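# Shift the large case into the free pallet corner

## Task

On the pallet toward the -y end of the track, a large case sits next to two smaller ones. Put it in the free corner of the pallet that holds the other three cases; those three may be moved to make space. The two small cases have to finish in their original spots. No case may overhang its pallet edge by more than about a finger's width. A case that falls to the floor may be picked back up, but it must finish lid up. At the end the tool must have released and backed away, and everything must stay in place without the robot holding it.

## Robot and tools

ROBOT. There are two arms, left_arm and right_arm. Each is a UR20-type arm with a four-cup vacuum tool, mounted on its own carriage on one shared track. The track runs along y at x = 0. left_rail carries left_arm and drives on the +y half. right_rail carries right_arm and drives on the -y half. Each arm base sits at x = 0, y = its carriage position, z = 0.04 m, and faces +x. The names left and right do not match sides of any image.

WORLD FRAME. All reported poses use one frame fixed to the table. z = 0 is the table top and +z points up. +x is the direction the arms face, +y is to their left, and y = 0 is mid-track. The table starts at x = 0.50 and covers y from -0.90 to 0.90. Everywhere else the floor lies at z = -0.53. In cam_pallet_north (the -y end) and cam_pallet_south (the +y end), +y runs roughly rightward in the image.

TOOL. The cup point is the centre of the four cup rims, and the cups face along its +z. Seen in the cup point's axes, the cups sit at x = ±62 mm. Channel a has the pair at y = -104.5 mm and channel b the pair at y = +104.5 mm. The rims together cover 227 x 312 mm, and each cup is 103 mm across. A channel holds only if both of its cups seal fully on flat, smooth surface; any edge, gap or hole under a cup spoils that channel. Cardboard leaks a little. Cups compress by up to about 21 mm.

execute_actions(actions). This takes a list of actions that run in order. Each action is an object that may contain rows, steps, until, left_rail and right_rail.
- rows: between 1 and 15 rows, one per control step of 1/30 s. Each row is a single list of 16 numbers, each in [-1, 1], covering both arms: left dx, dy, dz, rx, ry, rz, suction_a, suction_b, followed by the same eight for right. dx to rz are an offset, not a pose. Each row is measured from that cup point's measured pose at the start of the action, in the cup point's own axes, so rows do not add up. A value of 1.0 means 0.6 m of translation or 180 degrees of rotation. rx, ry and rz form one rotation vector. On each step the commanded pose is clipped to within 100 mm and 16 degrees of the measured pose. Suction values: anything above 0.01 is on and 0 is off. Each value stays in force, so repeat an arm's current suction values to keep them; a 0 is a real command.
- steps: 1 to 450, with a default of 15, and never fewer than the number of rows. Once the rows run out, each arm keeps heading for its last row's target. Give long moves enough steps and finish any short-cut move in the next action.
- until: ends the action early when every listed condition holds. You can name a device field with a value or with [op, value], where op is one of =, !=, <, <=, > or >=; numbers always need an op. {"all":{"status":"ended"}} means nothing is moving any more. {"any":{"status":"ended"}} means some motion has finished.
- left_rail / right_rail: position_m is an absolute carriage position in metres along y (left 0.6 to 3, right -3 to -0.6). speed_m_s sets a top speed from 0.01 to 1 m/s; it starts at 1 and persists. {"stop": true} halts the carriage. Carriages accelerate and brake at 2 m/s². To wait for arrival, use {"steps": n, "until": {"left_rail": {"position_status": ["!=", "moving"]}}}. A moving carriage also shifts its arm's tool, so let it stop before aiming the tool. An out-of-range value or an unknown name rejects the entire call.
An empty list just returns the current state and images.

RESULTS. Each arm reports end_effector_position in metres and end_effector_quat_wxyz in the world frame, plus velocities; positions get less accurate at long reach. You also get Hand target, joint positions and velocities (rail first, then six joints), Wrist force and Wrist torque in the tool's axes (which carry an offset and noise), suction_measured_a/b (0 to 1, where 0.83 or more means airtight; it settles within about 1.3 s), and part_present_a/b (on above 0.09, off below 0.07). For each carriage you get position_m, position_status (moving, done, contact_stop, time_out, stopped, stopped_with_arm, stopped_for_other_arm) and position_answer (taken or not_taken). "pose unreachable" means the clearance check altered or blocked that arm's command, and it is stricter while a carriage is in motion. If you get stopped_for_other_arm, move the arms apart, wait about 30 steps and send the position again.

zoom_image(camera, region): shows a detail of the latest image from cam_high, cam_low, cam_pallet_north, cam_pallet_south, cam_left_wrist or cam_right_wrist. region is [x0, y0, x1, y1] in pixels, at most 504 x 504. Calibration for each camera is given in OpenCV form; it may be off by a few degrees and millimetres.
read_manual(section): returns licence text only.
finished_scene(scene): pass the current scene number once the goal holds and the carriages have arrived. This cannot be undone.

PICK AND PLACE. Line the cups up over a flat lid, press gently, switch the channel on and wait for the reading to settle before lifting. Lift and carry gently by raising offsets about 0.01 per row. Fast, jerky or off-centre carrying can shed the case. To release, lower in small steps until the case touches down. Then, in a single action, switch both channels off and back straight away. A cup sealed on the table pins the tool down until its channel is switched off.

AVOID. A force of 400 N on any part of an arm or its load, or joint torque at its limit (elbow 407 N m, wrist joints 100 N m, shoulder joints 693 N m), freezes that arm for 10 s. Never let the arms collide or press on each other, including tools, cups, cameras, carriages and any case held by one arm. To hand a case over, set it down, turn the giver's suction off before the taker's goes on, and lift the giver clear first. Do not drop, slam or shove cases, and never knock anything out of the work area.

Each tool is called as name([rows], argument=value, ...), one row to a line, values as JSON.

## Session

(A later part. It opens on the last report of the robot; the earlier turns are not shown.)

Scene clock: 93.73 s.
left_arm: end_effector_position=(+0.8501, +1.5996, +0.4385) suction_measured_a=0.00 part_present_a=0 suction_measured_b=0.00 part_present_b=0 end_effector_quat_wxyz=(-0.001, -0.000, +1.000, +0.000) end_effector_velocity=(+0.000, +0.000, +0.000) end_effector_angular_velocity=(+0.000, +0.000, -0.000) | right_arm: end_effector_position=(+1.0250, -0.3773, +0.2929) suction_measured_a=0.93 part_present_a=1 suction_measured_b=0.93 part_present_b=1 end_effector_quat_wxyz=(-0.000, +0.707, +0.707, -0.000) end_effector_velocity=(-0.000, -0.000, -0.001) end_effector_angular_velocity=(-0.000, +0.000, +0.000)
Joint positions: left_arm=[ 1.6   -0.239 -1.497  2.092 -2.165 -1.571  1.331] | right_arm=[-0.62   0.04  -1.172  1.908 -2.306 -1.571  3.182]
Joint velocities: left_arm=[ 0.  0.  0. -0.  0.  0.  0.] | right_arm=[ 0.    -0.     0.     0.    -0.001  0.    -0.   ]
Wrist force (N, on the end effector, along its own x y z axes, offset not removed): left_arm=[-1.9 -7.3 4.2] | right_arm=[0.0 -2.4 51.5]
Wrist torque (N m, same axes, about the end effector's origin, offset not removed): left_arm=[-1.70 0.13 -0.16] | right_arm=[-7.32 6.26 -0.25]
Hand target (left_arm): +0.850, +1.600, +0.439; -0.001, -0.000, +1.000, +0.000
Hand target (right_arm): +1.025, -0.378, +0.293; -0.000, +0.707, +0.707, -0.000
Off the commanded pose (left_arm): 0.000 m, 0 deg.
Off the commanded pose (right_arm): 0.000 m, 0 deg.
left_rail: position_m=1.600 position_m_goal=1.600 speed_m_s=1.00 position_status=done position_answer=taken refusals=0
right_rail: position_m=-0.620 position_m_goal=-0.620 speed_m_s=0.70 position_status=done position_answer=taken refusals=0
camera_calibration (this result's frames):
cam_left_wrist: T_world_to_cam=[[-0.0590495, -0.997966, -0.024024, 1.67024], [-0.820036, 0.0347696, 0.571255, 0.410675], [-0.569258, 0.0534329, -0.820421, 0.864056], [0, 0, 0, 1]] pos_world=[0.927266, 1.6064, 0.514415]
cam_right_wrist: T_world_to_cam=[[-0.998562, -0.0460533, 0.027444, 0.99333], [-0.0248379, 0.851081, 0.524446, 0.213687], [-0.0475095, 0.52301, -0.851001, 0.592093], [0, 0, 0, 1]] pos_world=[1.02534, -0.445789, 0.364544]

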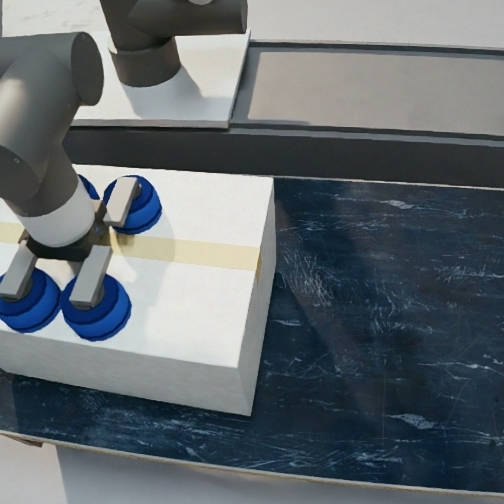

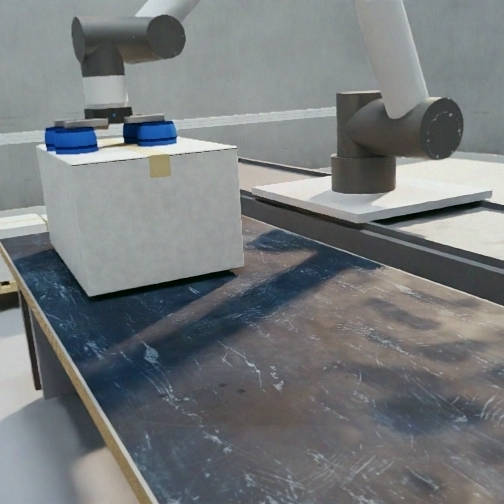

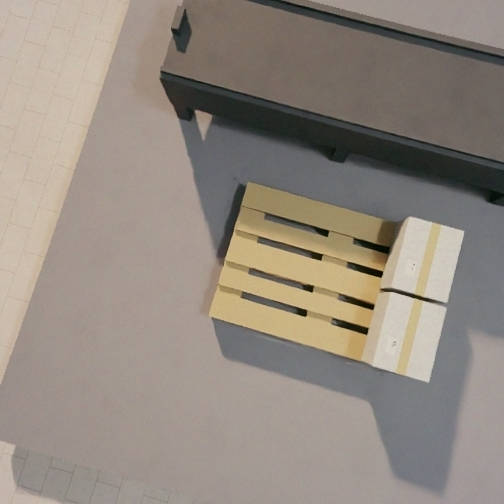

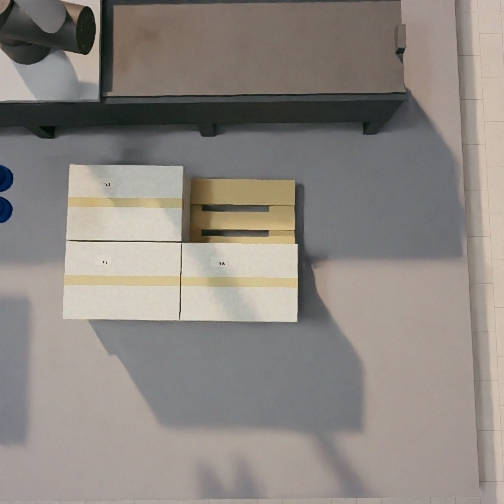

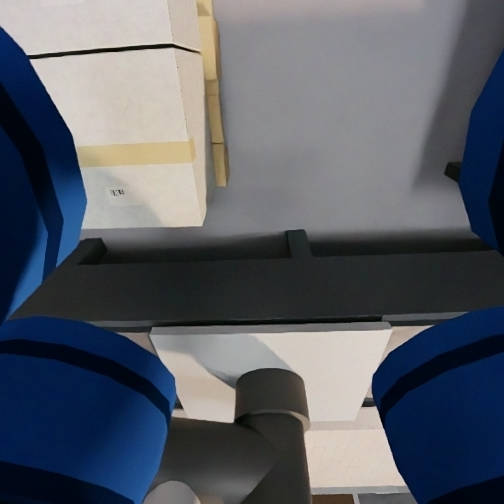

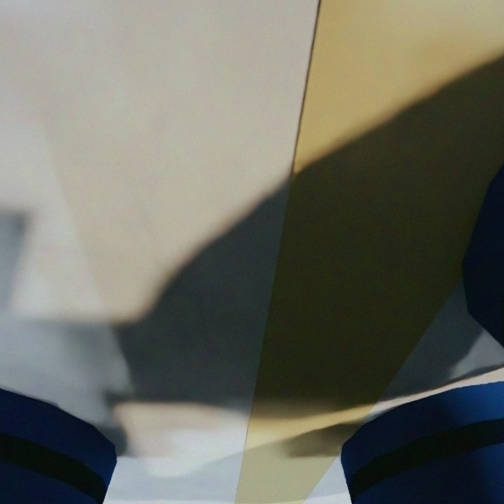

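Nearly touching.

execute_actions([
  {"rows":[[0,0,0,0,0,0,0,0,0,0,0.012,0,0,0,1,1],[0,0,0,0,0,0,0,0,0,0,0.025,0,0,0,1,1]],"steps":20},
])

Scene clock: 97.33 s.
left_arm: end_effector_position=(+0.8501, +1.5996, +0.4385) suction_measured_a=0.00 part_present_a=0 suction_measured_b=0.00 part_present_b=0 end_effector_quat_wxyz=(-0.001, -0.000, +1.000, +0.000) end_effector_velocity=(+0.000, -0.000, -0.000) end_effector_angular_velocity=(+0.000, +0.000, -0.000) | right_arm: end_effector_position=(+1.0250, -0.3773, +0.2782) suction_measured_a=0.93 part_present_a=1 suction_measured_b=0.93 part_present_b=1 end_effector_quat_wxyz=(+0.000, +0.707, +0.707, -0.000) end_effector_velocity=(-0.000, -0.000, -0.001) end_effector_angular_velocity=(-0.000, -0.000, +0.000)
Joint positions: left_arm=[ 1.6   -0.239 -1.497  2.092 -2.165 -1.571  1.331] | right_arm=[-0.62   0.04  -1.16   1.915 -2.326 -1.571  3.182]
Joint velocities: left_arm=[ 0. -0.  0. -0.  0. -0. -0.] | right_arm=[ 0.    -0.     0.001  0.    -0.001 -0.    -0.   ]
Wrist force (N, on the end effector, along its own x y z axes, offset not removed): left_arm=[3.2 -5.9 4.9] | right_arm=[0.9 -8.4 27.6]
Wrist torque (N m, same axes, about the end effector's origin, offset not removed): left_arm=[-1.37 -0.46 0.04] | right_arm=[-9.10 1.77 0.55]
Hand target (left_arm): +0.850, +1.600, +0.439; -0.001, -0.000, +1.000, +0.000
Hand target (right_arm): +1.025, -0.377, +0.278; -0.000, +0.707, +0.707, -0.000
Off the commanded pose (left_arm): 0.000 m, 0 deg.
Off the commanded pose (right_arm): 0.000 m, 0 deg.
left_rail: position_m=1.600 position_m_goal=1.600 speed_m_s=1.00 position_status=done position_answer=taken refusals=0
right_rail: position_m=-0.620 position_m_goal=-0.620 speed_m_s=0.70 position_status=done position_answer=taken refusals=0
camera_calibration (this result's frames):
cam_left_wrist: T_world_to_cam=[[-0.0590495, -0.997966, -0.0240239, 1.67024], [-0.820036, 0.0347696, 0.571255, 0.410675], [-0.569258, 0.0534328, -0.820421, 0.864056], [0, 0, 0, 1]] pos_world=[0.927266, 1.6064, 0.514415]
cam_right_wrist: T_world_to_cam=[[-0.998568, -0.0460725, 0.0272028, 0.993895], [-0.0249821, 0.851093, 0.52442, 0.221586], [-0.0473135, 0.522989, -0.851025, 0.579351], [0, 0, 0, 1]] pos_world=[1.02542, -0.445793, 0.349801]

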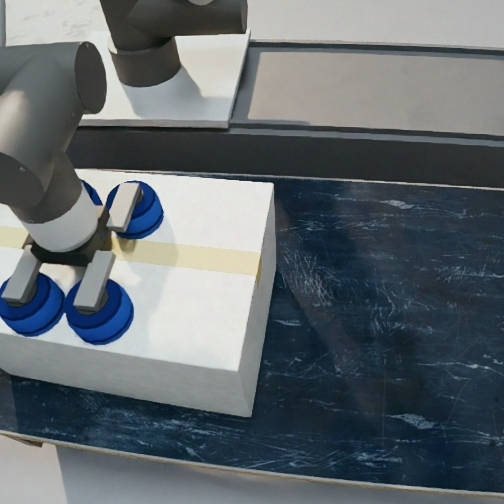

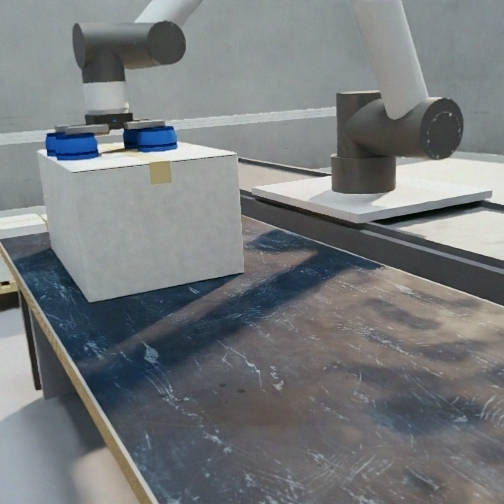

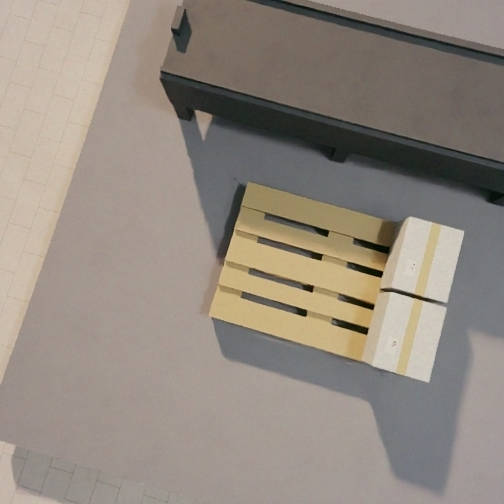

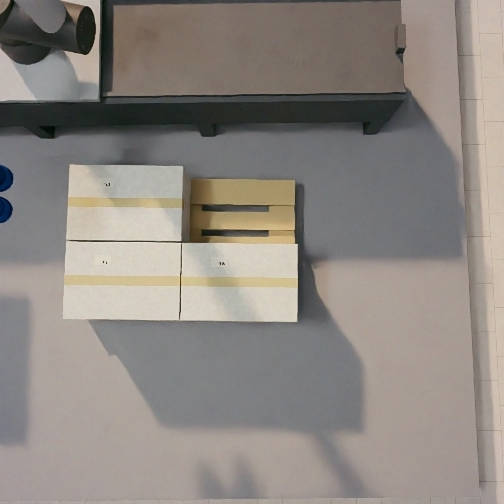

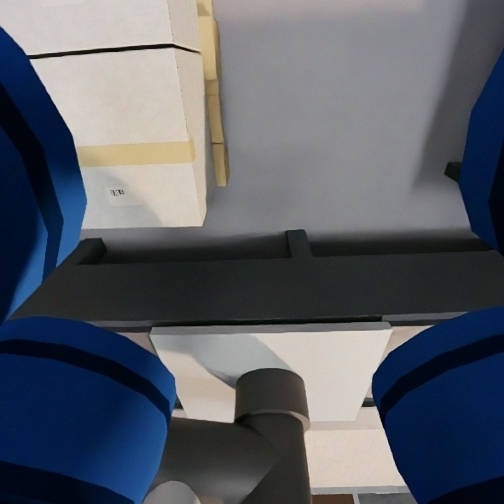

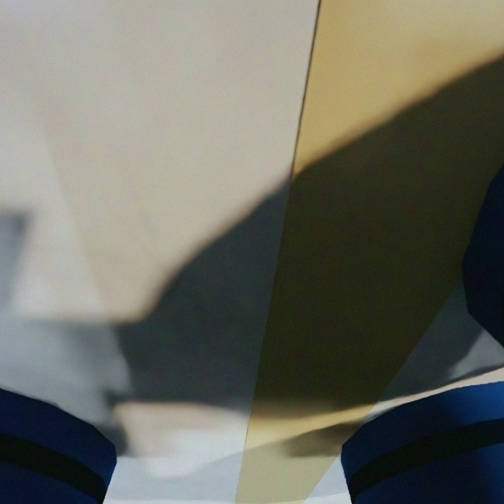

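execute_actions([
  {"rows":[[0,0,0,0,0,0,0,0,0,0,-0.3,0,0,0,0,0]],"steps":25},
  {"right_rail":{"position_m":-2.4,"speed_m_s":1},"left_rail":{"position_m":0.62},"rows":[[0,0,0,0,0,0.5,0,0,0,0,0,0,0,0,0,0]],"steps":90,"until":{"all":{"status":"ended"}}},
  {"rows":[[0,-0.22,0,0,0,0,0,0,0,0,0,0,0,0,0,0]],"steps":25},
  {"rows":[[-0.8,0,0,0,0,0,0,0,0,0,0,0,0,0,0,0]],"steps":60},
  {"rows":[[-0.78,0,0,0,0,0,0,0,0,0,0,0,0,0,0,0]],"steps":60},
])

Scene clock: 123.60 s.
left_arm: end_effector_position=(+0.7181, -0.3282, +0.4379) suction_measured_a=0.00 part_present_a=0 suction_measured_b=0.00 part_present_b=0 end_effector_quat_wxyz=(-0.001, +0.707, +0.707, +0.000) end_effector_velocity=(-0.000, -0.000, -0.000) end_effector_angular_velocity=(+0.000, +0.000, -0.000) | right_arm: end_effector_position=(+1.0249, -2.1576, +0.4575) suction_measured_a=0.01 part_present_a=0 suction_measured_b=0.01 part_present_b=0 end_effector_quat_wxyz=(+0.000, +0.707, +0.707, -0.000) end_effector_velocity=(+0.000, +0.000, -0.000) end_effector_angular_velocity=(+0.000, +0.000, -0.000)
Joint positions: left_arm=[ 0.62  -1.093 -1.134  1.606 -2.041 -1.571  2.049] | right_arm=[-2.4    0.04  -1.289  1.803 -2.085 -1.571  3.182]
Joint velocities: left_arm=[ 0. -0.  0. -0.  0. -0. -0.] | right_arm=[ 0.  0.  0. -0.  0.  0.  0.]
Wrist force (N, on the end effector, along its own x y z axes, offset not removed): left_arm=[-2.8 -0.4 4.9] | right_arm=[-2.3 -1.8 1.7]
Wrist torque (N m, same axes, about the end effector's origin, offset not removed): left_arm=[-0.64 0.21 -0.20] | right_arm=[-0.06 0.08 -0.27]
Hand target (left_arm): +0.718, -0.328, +0.438; -0.001, +0.707, +0.707, +0.000
Hand target (right_arm): +1.025, -2.158, +0.458; +0.000, +0.707, +0.707, -0.000
Off the commanded pose (left_arm): 0.000 m, 0 deg.
Off the commanded pose (right_arm): 0.000 m, 0 deg.
left_rail: position_m=0.620 position_m_goal=0.620 speed_m_s=1.00 position_status=done position_answer=taken refusals=0
right_rail: position_m=-2.400 position_m_goal=-2.400 speed_m_s=1.00 position_status=done position_answer=taken refusals=0
camera_calibration (this result's frames):
cam_left_wrist: T_world_to_cam=[[-0.99799, 0.0589848, -0.0231631, 0.759345], [0.0352147, 0.820097, 0.571139, 0.0134096], [0.0526845, 0.569176, -0.820526, 0.61409], [0, 0, 0, 1]] pos_world=[0.724994, -0.405312, 0.513807]
cam_right_wrist: T_world_to_cam=[[-0.998573, -0.0460585, 0.0270281, 0.90692], [-0.0250584, 0.851055, 0.524478, 1.6427], [-0.0471591, 0.523053, -0.850995, 1.66298], [0, 0, 0, 1]] pos_world=[1.02521, -2.22608, 0.529112]

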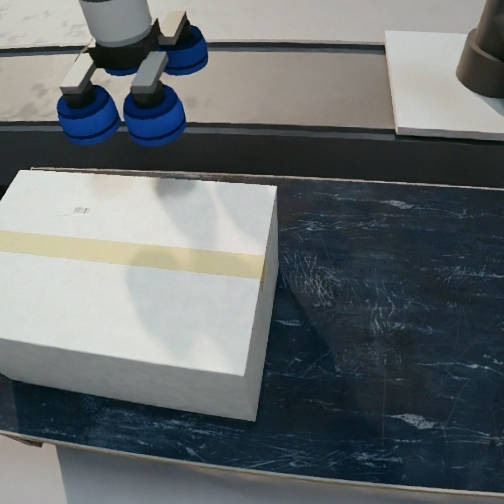

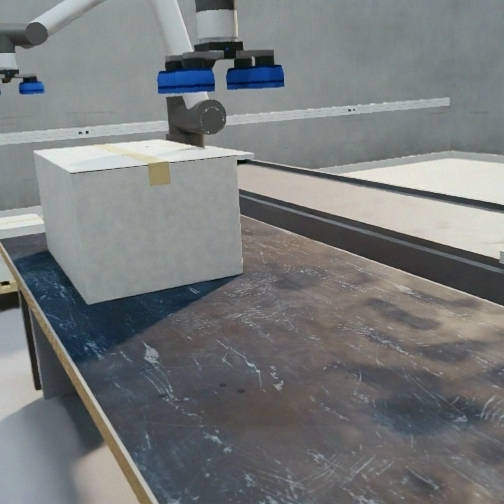

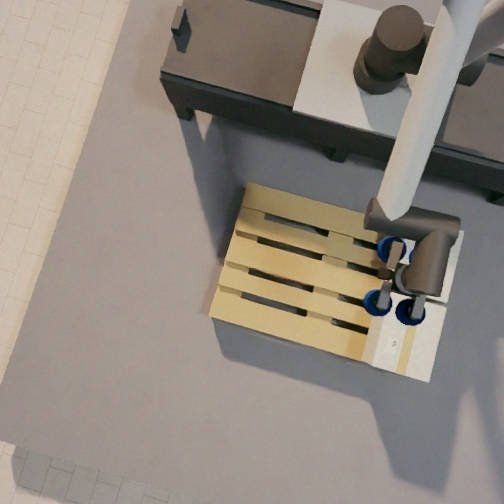

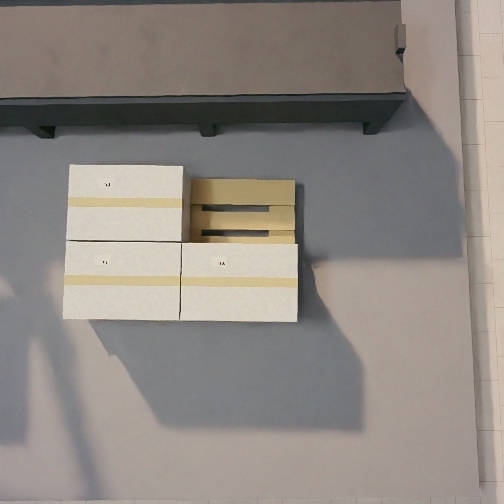

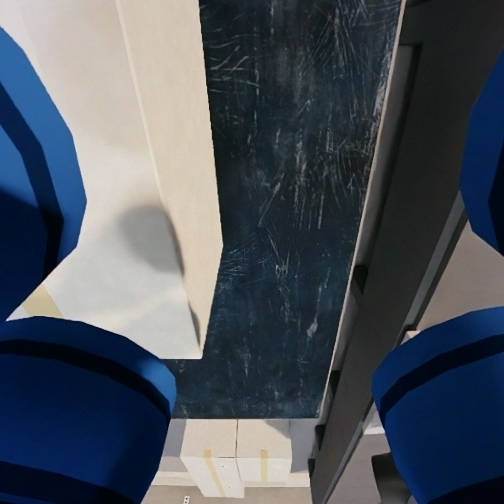

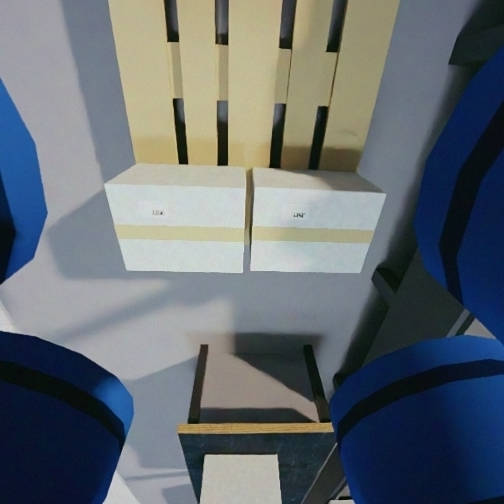

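execute_actions(actions="[{\"rows\":[[0. ,0.5,0,0,0,0,0,0,0,0,0,0,0,0,0,0]],\"steps\":40}]")


execute_actions([
  {"rows":[[0,0.5,0,0,0,0,0,0,0,0,0,0,0,0,0,0]],"steps":40},
])

Scene clock: 139.80 s.
left_arm: end_effector_position=(+1.0180, -0.3283, +0.4376) suction_measured_a=0.00 part_present_a=0 suction_measured_b=0.00 part_present_b=0 end_effector_quat_wxyz=(-0.001, +0.707, +0.707, +0.000) end_effector_velocity=(+0.001, -0.000, -0.000) end_effector_angular_velocity=(+0.000, +0.000, +0.000) | right_arm: end_effector_position=(+1.0249, -2.1576, +0.4575) suction_measured_a=0.01 part_present_a=0 suction_measured_b=0.01 part_present_b=0 end_effector_quat_wxyz=(+0.000, +0.707, +0.707, -0.000) end_effector_velocity=(+0.000, +0.000, -0.000) end_effector_angular_velocity=(+0.000, +0.000, +0.000)
Joint positions: left_arm=[ 0.62  -0.895 -0.913  1.237 -1.894 -1.571  2.246] | right_arm=[-2.4    0.04  -1.289  1.803 -2.085 -1.571  3.182]
Joint velocities: left_arm=[ 0.     0.     0.001 -0.002  0.001 -0.     0.   ] | right_arm=[ 0. -0.  0. -0.  0.  0. -0.]
Wrist force (N, on the end effector, along its own x y z axes, offset not removed): left_arm=[-0.9 -4.8 7.1] | right_arm=[-3.0 -1.0 2.9]
Wrist torque (N m, same axes, about the end effector's origin, offset not removed): left_arm=[-1.04 -0.03 -0.01] | right_arm=[0.07 0.17 -0.25]
Hand target (left_arm): +1.018, -0.329, +0.438; -0.001, +0.707, +0.707, +0.000
Hand target (right_arm): +1.025, -2.158, +0.458; +0.000, +0.707, +0.707, -0.000
Off the commanded pose (left_arm): 0.000 m, 0 deg.
Off the commanded pose (right_arm): 0.000 m, 0 deg.
left_rail: position_m=0.620 position_m_goal=0.620 speed_m_s=1.00 position_status=done position_answer=taken refusals=0
right_rail: position_m=-2.400 position_m_goal=-2.400 speed_m_s=1.00 position_status=done position_answer=taken refusals=0
camera_calibration (this result's frames):
cam_left_wrist: T_world_to_cam=[[-0.997993, 0.0590042, -0.0229947, 1.05859], [0.0353354, 0.820187, 0.571003, 0.0031095], [0.0525515, 0.569044, -0.820626, 0.598248], [0, 0, 0, 1]] pos_world=[1.02491, -0.405441, 0.513504]
cam_right_wrist: T_world_to_cam=[[-0.998573, -0.0460587, 0.0270279, 0.90692], [-0.0250587, 0.851055, 0.524478, 1.6427], [-0.047159, 0.523053, -0.850995, 1.66298], [0, 0, 0, 1]] pos_world=[1.02521, -2.22608, 0.529112]

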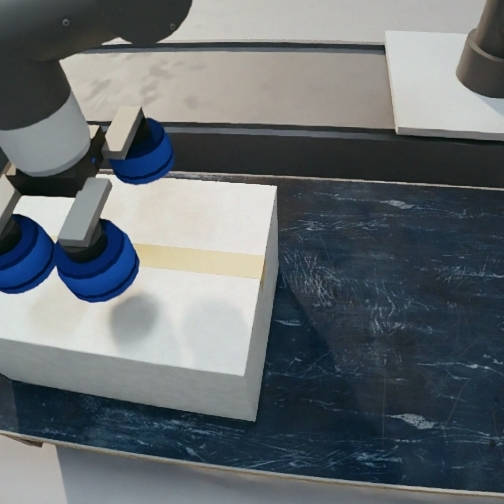

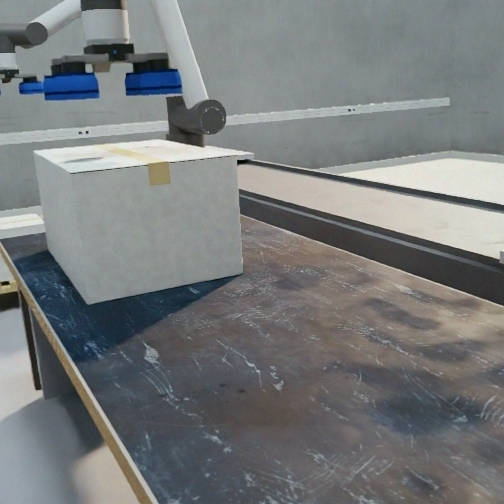

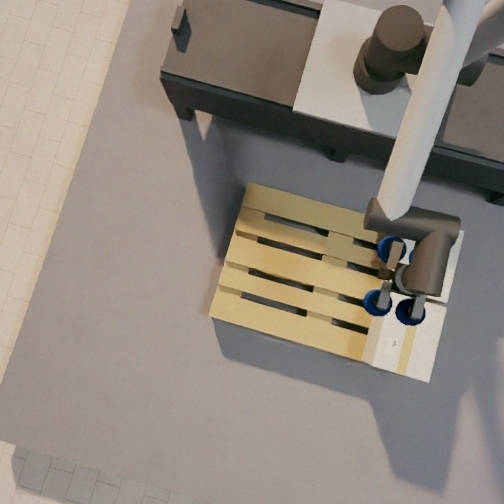

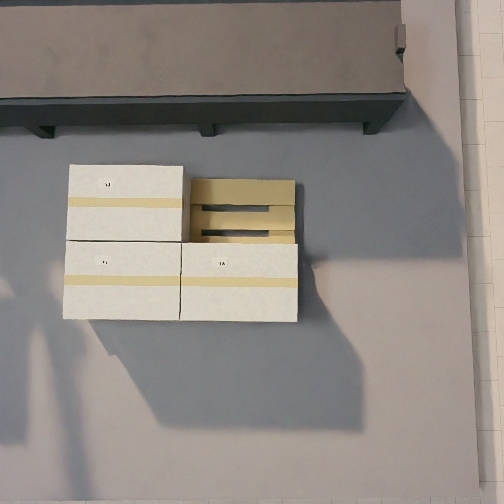

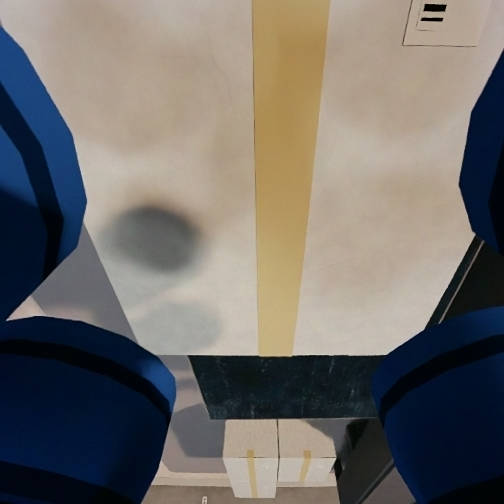

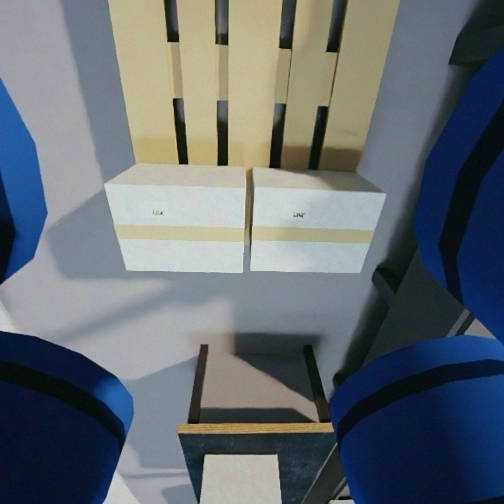

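execute_actions([
  {"rows":[[0,0,0.2,0,0,0,1,1,0,0,0,0,0,0,0,0]],"steps":25},
  {"rows":[[0,0,0.02,0,0,0,1,1,0,0,0,0,0,0,0,0],[0,0,0.04,0,0,0,1,1,0,0,0,0,0,0,0,0],[0,0,0.06,0,0,0,1,1,0,0,0,0,0,0,0,0]],"steps":45},
  {"rows":[[0,0,-0.02,0,0,0,1,1,0,0,0,0,0,0,0,0],[0,0,-0.05,0,0,0,1,1,0,0,0,0,0,0,0,0],[0,0,-0.09,0,0,0,1,1,0,0,0,0,0,0,0,0],[0,0,-0.15,0,0,0,1,1,0,0,0,0,0,0,0,0],[0,0,-0.2,0,0,0,1,1,0,0,0,0,0,0,0,0]],"steps":30},
])

Scene clock: 161.83 s.
left_arm: end_effector_position=(+1.0180, -0.3282, +0.4017) suction_measured_a=0.91 part_present_a=1 suction_measured_b=0.91 part_present_b=1 end_effector_quat_wxyz=(-0.001, +0.707, +0.707, +0.000) end_effector_velocity=(-0.000, -0.000, +0.001) end_effector_angular_velocity=(-0.000, -0.000, +0.000) | right_arm: end_effector_position=(+1.0249, -2.1576, +0.4575) suction_measured_a=0.01 part_present_a=0 suction_measured_b=0.01 part_present_b=0 end_effector_quat_wxyz=(+0.000, +0.707, +0.707, -0.000) end_effector_velocity=(-0.000, +0.000, +0.000) end_effector_angular_velocity=(+0.000, -0.000, +0.000)
Joint positions: left_arm=[ 0.62  -0.895 -0.898  1.263 -1.935 -1.571  2.246] | right_arm=[-2.4    0.04  -1.289  1.803 -2.085 -1.571  3.182]
Joint velocities: left_arm=[ 0.    -0.    -0.    -0.001  0.001 -0.    -0.   ] | right_arm=[ 0.  0. -0.  0. -0. -0.  0.]
Wrist force (N, on the end effector, along its own x y z axes, offset not removed): left_arm=[-1.4 3.6 52.8] | right_arm=[-0.9 -1.7 2.3]
Wrist torque (N m, same axes, about the end effector's origin, offset not removed): left_arm=[-4.26 13.27 -0.05] | right_arm=[-0.08 -0.15 -0.26]
Hand target (left_arm): +1.018, -0.328, +0.402; -0.001, +0.707, +0.707, +0.000
Hand target (right_arm): +1.025, -2.158, +0.458; +0.000, +0.707, +0.707, -0.000
Off the commanded pose (left_arm): 0.000 m, 0 deg.
Off the commanded pose (right_arm): 0.000 m, 0 deg.
left_rail: position_m=0.620 position_m_goal=0.620 speed_m_s=1.00 position_status=done position_answer=taken refusals=0
right_rail: position_m=-2.400 position_m_goal=-2.400 speed_m_s=1.00 position_status=done position_answer=taken refusals=0
camera_calibration (this result's frames):
cam_left_wrist: T_world_to_cam=[[-0.997994, 0.0590099, -0.022926, 1.05774], [0.0353772, 0.820164, 0.571034, 0.023418], [0.0524998, 0.569078, -0.820606, 0.568782], [0, 0, 0, 1]] pos_world=[1.02493, -0.405305, 0.477624]
cam_right_wrist: T_world_to_cam=[[-0.998573, -0.0460584, 0.0270278, 0.90692], [-0.0250585, 0.851055, 0.524478, 1.6427], [-0.0471588, 0.523053, -0.850995, 1.66298], [0, 0, 0, 1]] pos_world=[1.02521, -2.22608, 0.529112]

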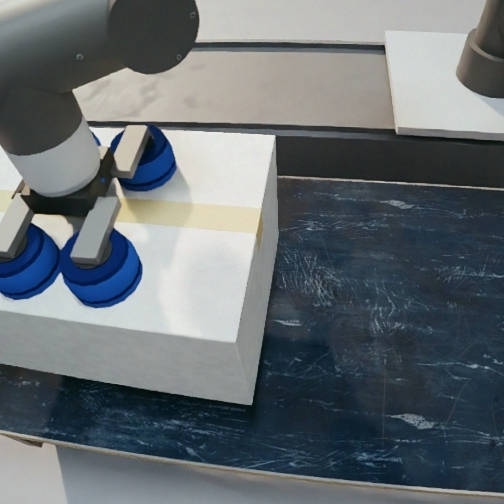

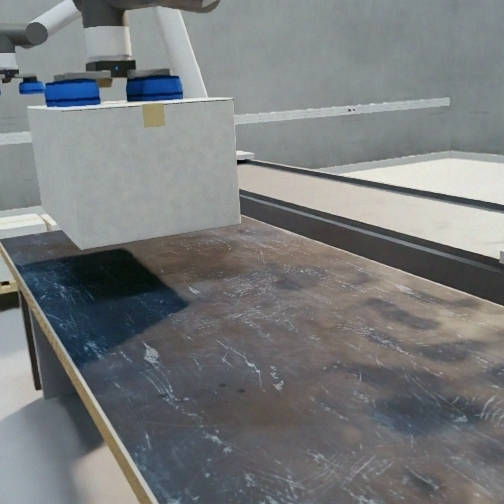

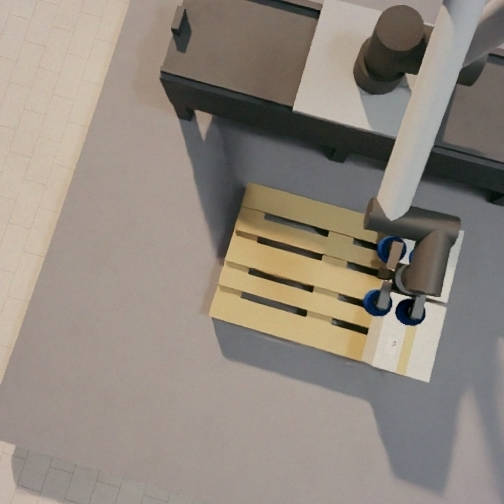

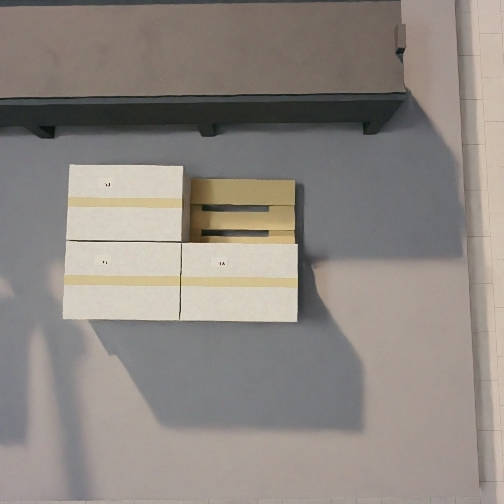

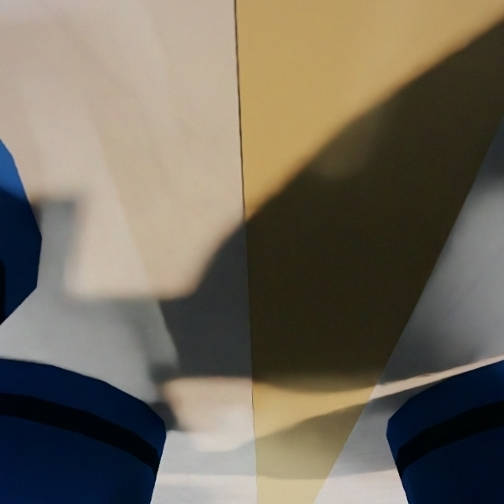

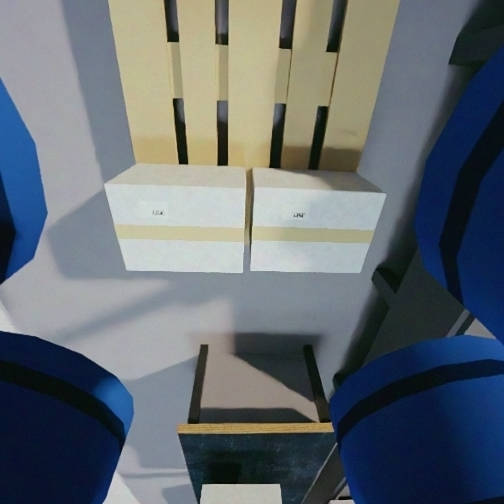

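execute_actions([
  {"left_rail":{"position_m":2.9,"speed_m_s":0.7},"rows":[[0.03,0,0,0,0,0,1,1,0,0,0,0,0,0,0,0],[0.08,-0.03,0,0,0,0,1,1,0,0,0,0,0,0,0,0],[0.15,-0.08,0,0,0,0,1,1,0,0,0,0,0,0,0,0],[0.3,-0.15,0,0,0,0,1,1,0,0,0,0,0,0,0,0],[0.7,-0.3,0,0,0,0,1,1,0,0,0,0,0,0,0,0]],"steps":140,"until":{"left_rail":{"position_status":["!=","moving"]}}},
  {"rows":[[0.62,0,0.45,0,0,0,1,1,0,0,0,0,0,0,0,0]],"steps":60},
])

Scene clock: 189.10 s.
left_arm: end_effector_position=(+0.8274, +2.6839, +0.1789) suction_measured_a=0.91 part_present_a=1 suction_measured_b=0.91 part_present_b=1 end_effector_quat_wxyz=(-0.009, +0.706, +0.708, +0.001) end_effector_velocity=(+0.000, +0.000, -0.000) end_effector_angular_velocity=(+0.000, +0.000, +0.000) | right_arm: end_effector_position=(+1.0249, -2.1576, +0.4575) suction_measured_a=0.01 part_present_a=0 suction_measured_b=0.01 part_present_b=0 end_effector_quat_wxyz=(+0.000, +0.707, +0.707, -0.000) end_effector_velocity=(-0.000, +0.000, +0.000) end_effector_angular_velocity=(+0.000, -0.000, +0.000)
Joint positions: left_arm=[ 2.9   -0.495 -1.227  2.24  -2.565 -1.564  2.643] | right_arm=[-2.4    0.04  -1.289  1.803 -2.085 -1.571  3.182]
Joint velocities: left_arm=[ 0. -0.  0. -0.  0.  0. -0.] | right_arm=[ 0.  0. -0.  0.  0.  0. -0.]
Wrist force (N, on the end effector, along its own x y z axes, offset not removed): left_arm=[-1.8 1.8 61.7] | right_arm=[-0.7 -2.3 3.8]
Wrist torque (N m, same axes, about the end effector's origin, offset not removed): left_arm=[-4.53 13.14 -0.28] | right_arm=[-0.13 -0.15 -0.32]
Hand target (left_arm): +0.828, +2.683, +0.179; -0.009, +0.706, +0.708, +0.001
Hand target (right_arm): +1.025, -2.158, +0.458; +0.000, +0.707, +0.707, -0.000
Off the commanded pose (left_arm): 0.077 m, 1 deg.
Off the commanded pose (right_arm): 0.000 m, 0 deg.
FORCE FAULT: contact force on the left arm reached its limit, and that arm stopped for 10 seconds. The contact can be on any part of that arm, not only on its tool. That arm's remaining commands of this call were not run. That arm holds still and accepts commands again. Move the arm away from the contact; if what it grips holds it there, let go first. Pushing or pulling that hard again can fault the arm again.
left_rail: position_m=2.900 position_m_goal=2.900 speed_m_s=0.70 position_status=done position_answer=taken refusals=0
right_rail: position_m=-2.400 position_m_goal=-2.400 speed_m_s=1.00 position_status=done position_answer=taken refusals=0
camera_calibration (this result's frames):
cam_left_wrist: T_world_to_cam=[[-0.998375, 0.0559484, -0.010811, 0.690965], [0.0392262, 0.812395, 0.581786, -2.29724], [0.0413328, 0.580417, -0.81327, -1.34066], [0, 0, 0, 1]] pos_world=[0.835368, 2.60575, 0.253661]
cam_right_wrist: T_world_to_cam=[[-0.998573, -0.0460585, 0.0270281, 0.90692], [-0.0250585, 0.851055, 0.524478, 1.6427], [-0.0471591, 0.523053, -0.850995, 1.66298], [0, 0, 0, 1]] pos_world=[1.02521, -2.22608, 0.529112]

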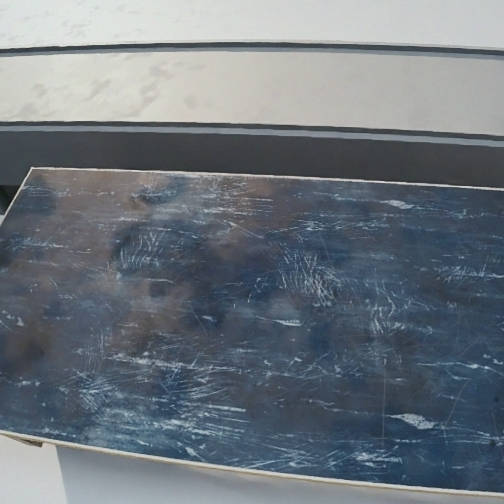

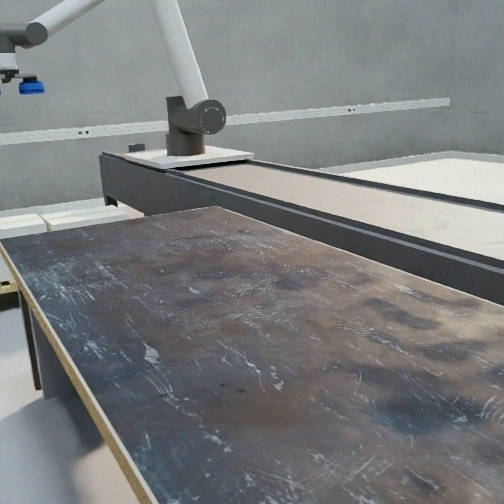

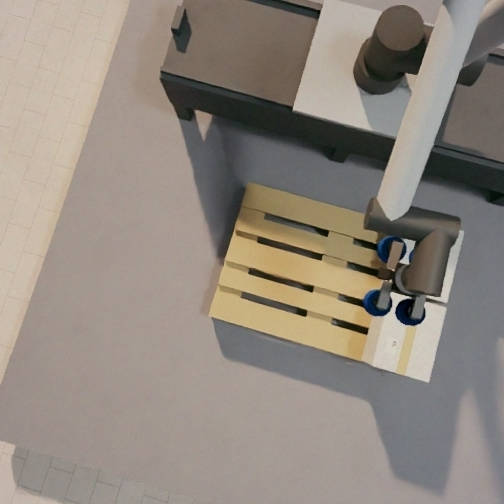

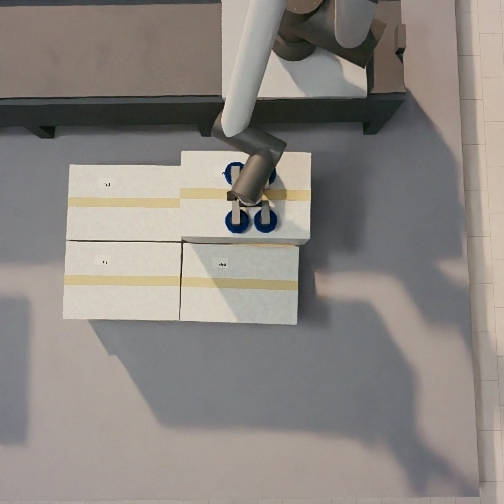

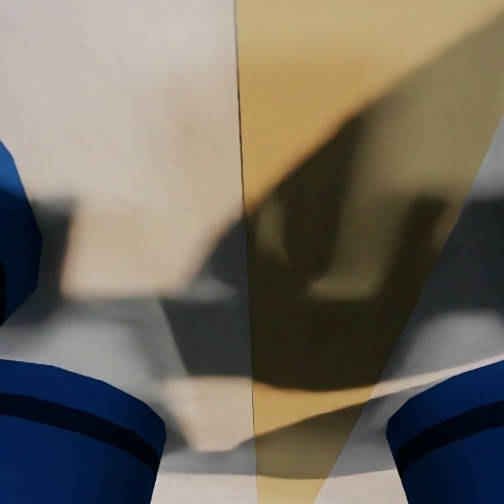

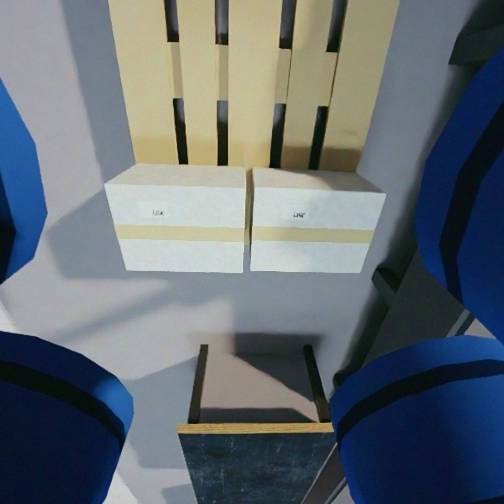

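execute_actions([
  {"rows":[[-0.015,-0.04,-0.04,0.004,0,0,1,1,0,0,0,0,0,0,0,0]],"steps":30},
  {"rows":[[0,0,0.03,0,0,0,1,1,0,0,0,0,0,0,0,0],[0,0,0.06,0,0,0,1,1,0,0,0,0,0,0,0,0],[0,0,0.09,0,0,0,1,1,0,0,0,0,0,0,0,0],[0,0,0.12,0,0,0,1,1,0,0,0,0,0,0,0,0]],"steps":30},
])

Scene clock: 209.67 s.
left_arm: end_effector_position=(+0.8019, +2.6755, +0.1312) suction_measured_a=0.91 part_present_a=1 suction_measured_b=0.91 part_present_b=1 end_effector_quat_wxyz=(-0.014, +0.706, +0.708, -0.004) end_effector_velocity=(+0.000, +0.000, -0.001) end_effector_angular_velocity=(+0.000, +0.000, +0.000) | right_arm: end_effector_position=(+1.0249, -2.1576, +0.4575) suction_measured_a=0.01 part_present_a=0 suction_measured_b=0.01 part_present_b=0 end_effector_quat_wxyz=(+0.000, +0.707, +0.707, -0.000) end_effector_velocity=(-0.000, +0.000, +0.000) end_effector_angular_velocity=(+0.000, -0.000, +0.000)
Joint positions: left_arm=[ 2.9   -0.517 -1.181  2.282 -2.643 -1.57   2.621] | right_arm=[-2.4    0.04  -1.289  1.803 -2.085 -1.571  3.182]
Joint velocities: left_arm=[ 0.     0.     0.001  0.    -0.001  0.     0.   ] | right_arm=[ 0.  0. -0.  0. -0.  0. -0.]
Wrist force (N, on the end effector, along its own x y z axes, offset not removed): left_arm=[-2.8 2.7 56.7] | right_arm=[-0.3 -1.3 0.6]
Wrist torque (N m, same axes, about the end effector's origin, offset not removed): left_arm=[-4.69 13.53 -0.61] | right_arm=[-0.08 -0.18 -0.31]
Hand target (left_arm): +0.802, +2.676, +0.131; -0.014, +0.706, +0.708, -0.004
Hand target (right_arm): +1.025, -2.158, +0.458; +0.000, +0.707, +0.707, -0.000
Off the commanded pose (left_arm): 0.000 m, 0 deg.
Off the commanded pose (right_arm): 0.000 m, 0 deg.
left_rail: position_m=2.900 position_m_goal=2.900 speed_m_s=0.70 position_status=done position_answer=taken refusals=0
right_rail: position_m=-2.400 position_m_goal=-2.400 speed_m_s=1.00 position_status=done position_answer=taken refusals=0
camera_calibration (this result's frames):
cam_left_wrist: T_world_to_cam=[[-0.998442, 0.0557705, 0.00169251, 0.664381], [0.0463648, 0.812416, 0.581232, -2.2674], [0.0310406, 0.580405, -0.813736, -1.3652], [0, 0, 0, 1]] pos_world=[0.81085, 2.59739, 0.205844]
cam_right_wrist: T_world_to_cam=[[-0.998573, -0.0460585, 0.027028, 0.90692], [-0.0250585, 0.851055, 0.524478, 1.6427], [-0.047159, 0.523053, -0.850995, 1.66298], [0, 0, 0, 1]] pos_world=[1.02521, -2.22608, 0.529112]

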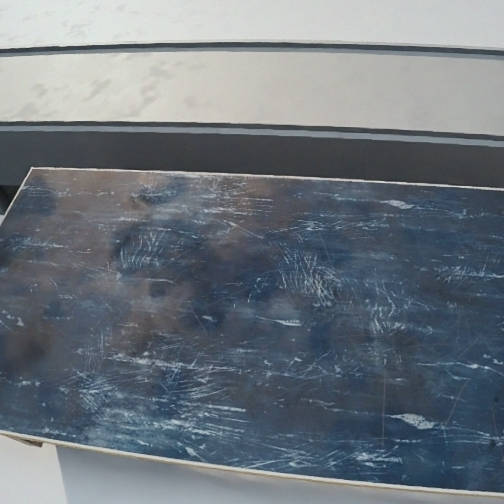

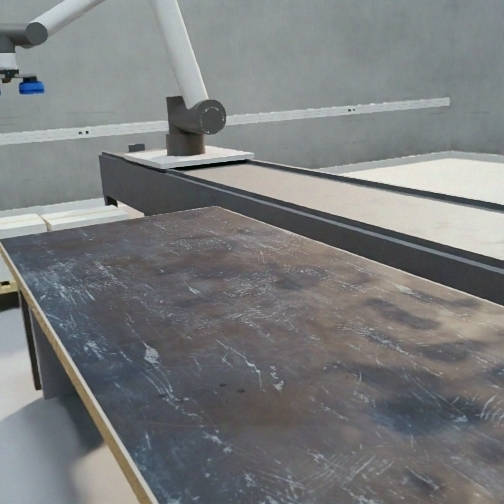

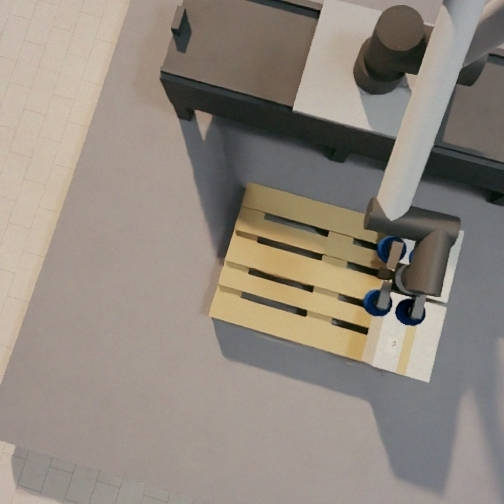

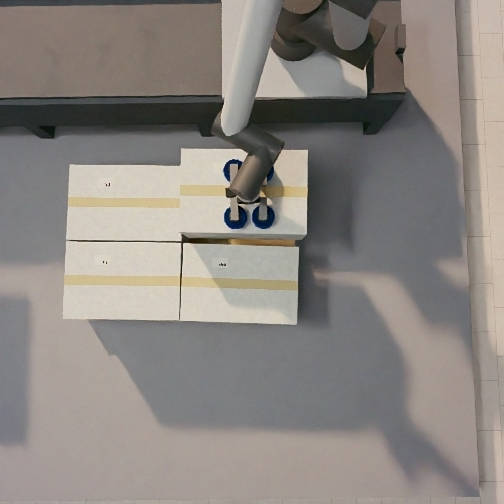

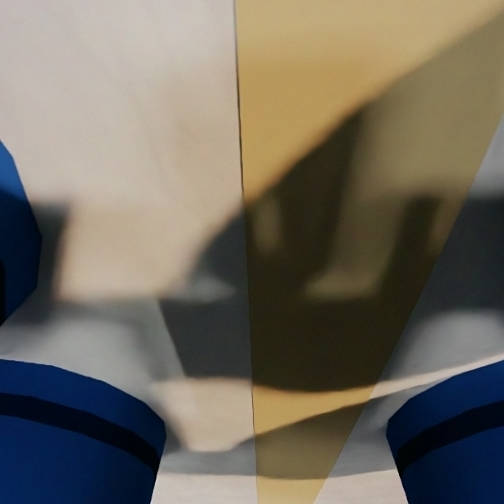

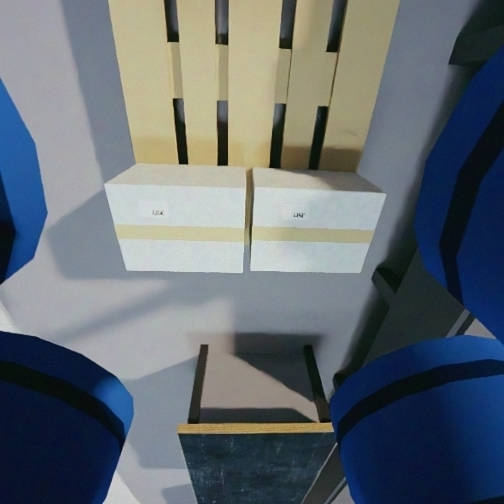

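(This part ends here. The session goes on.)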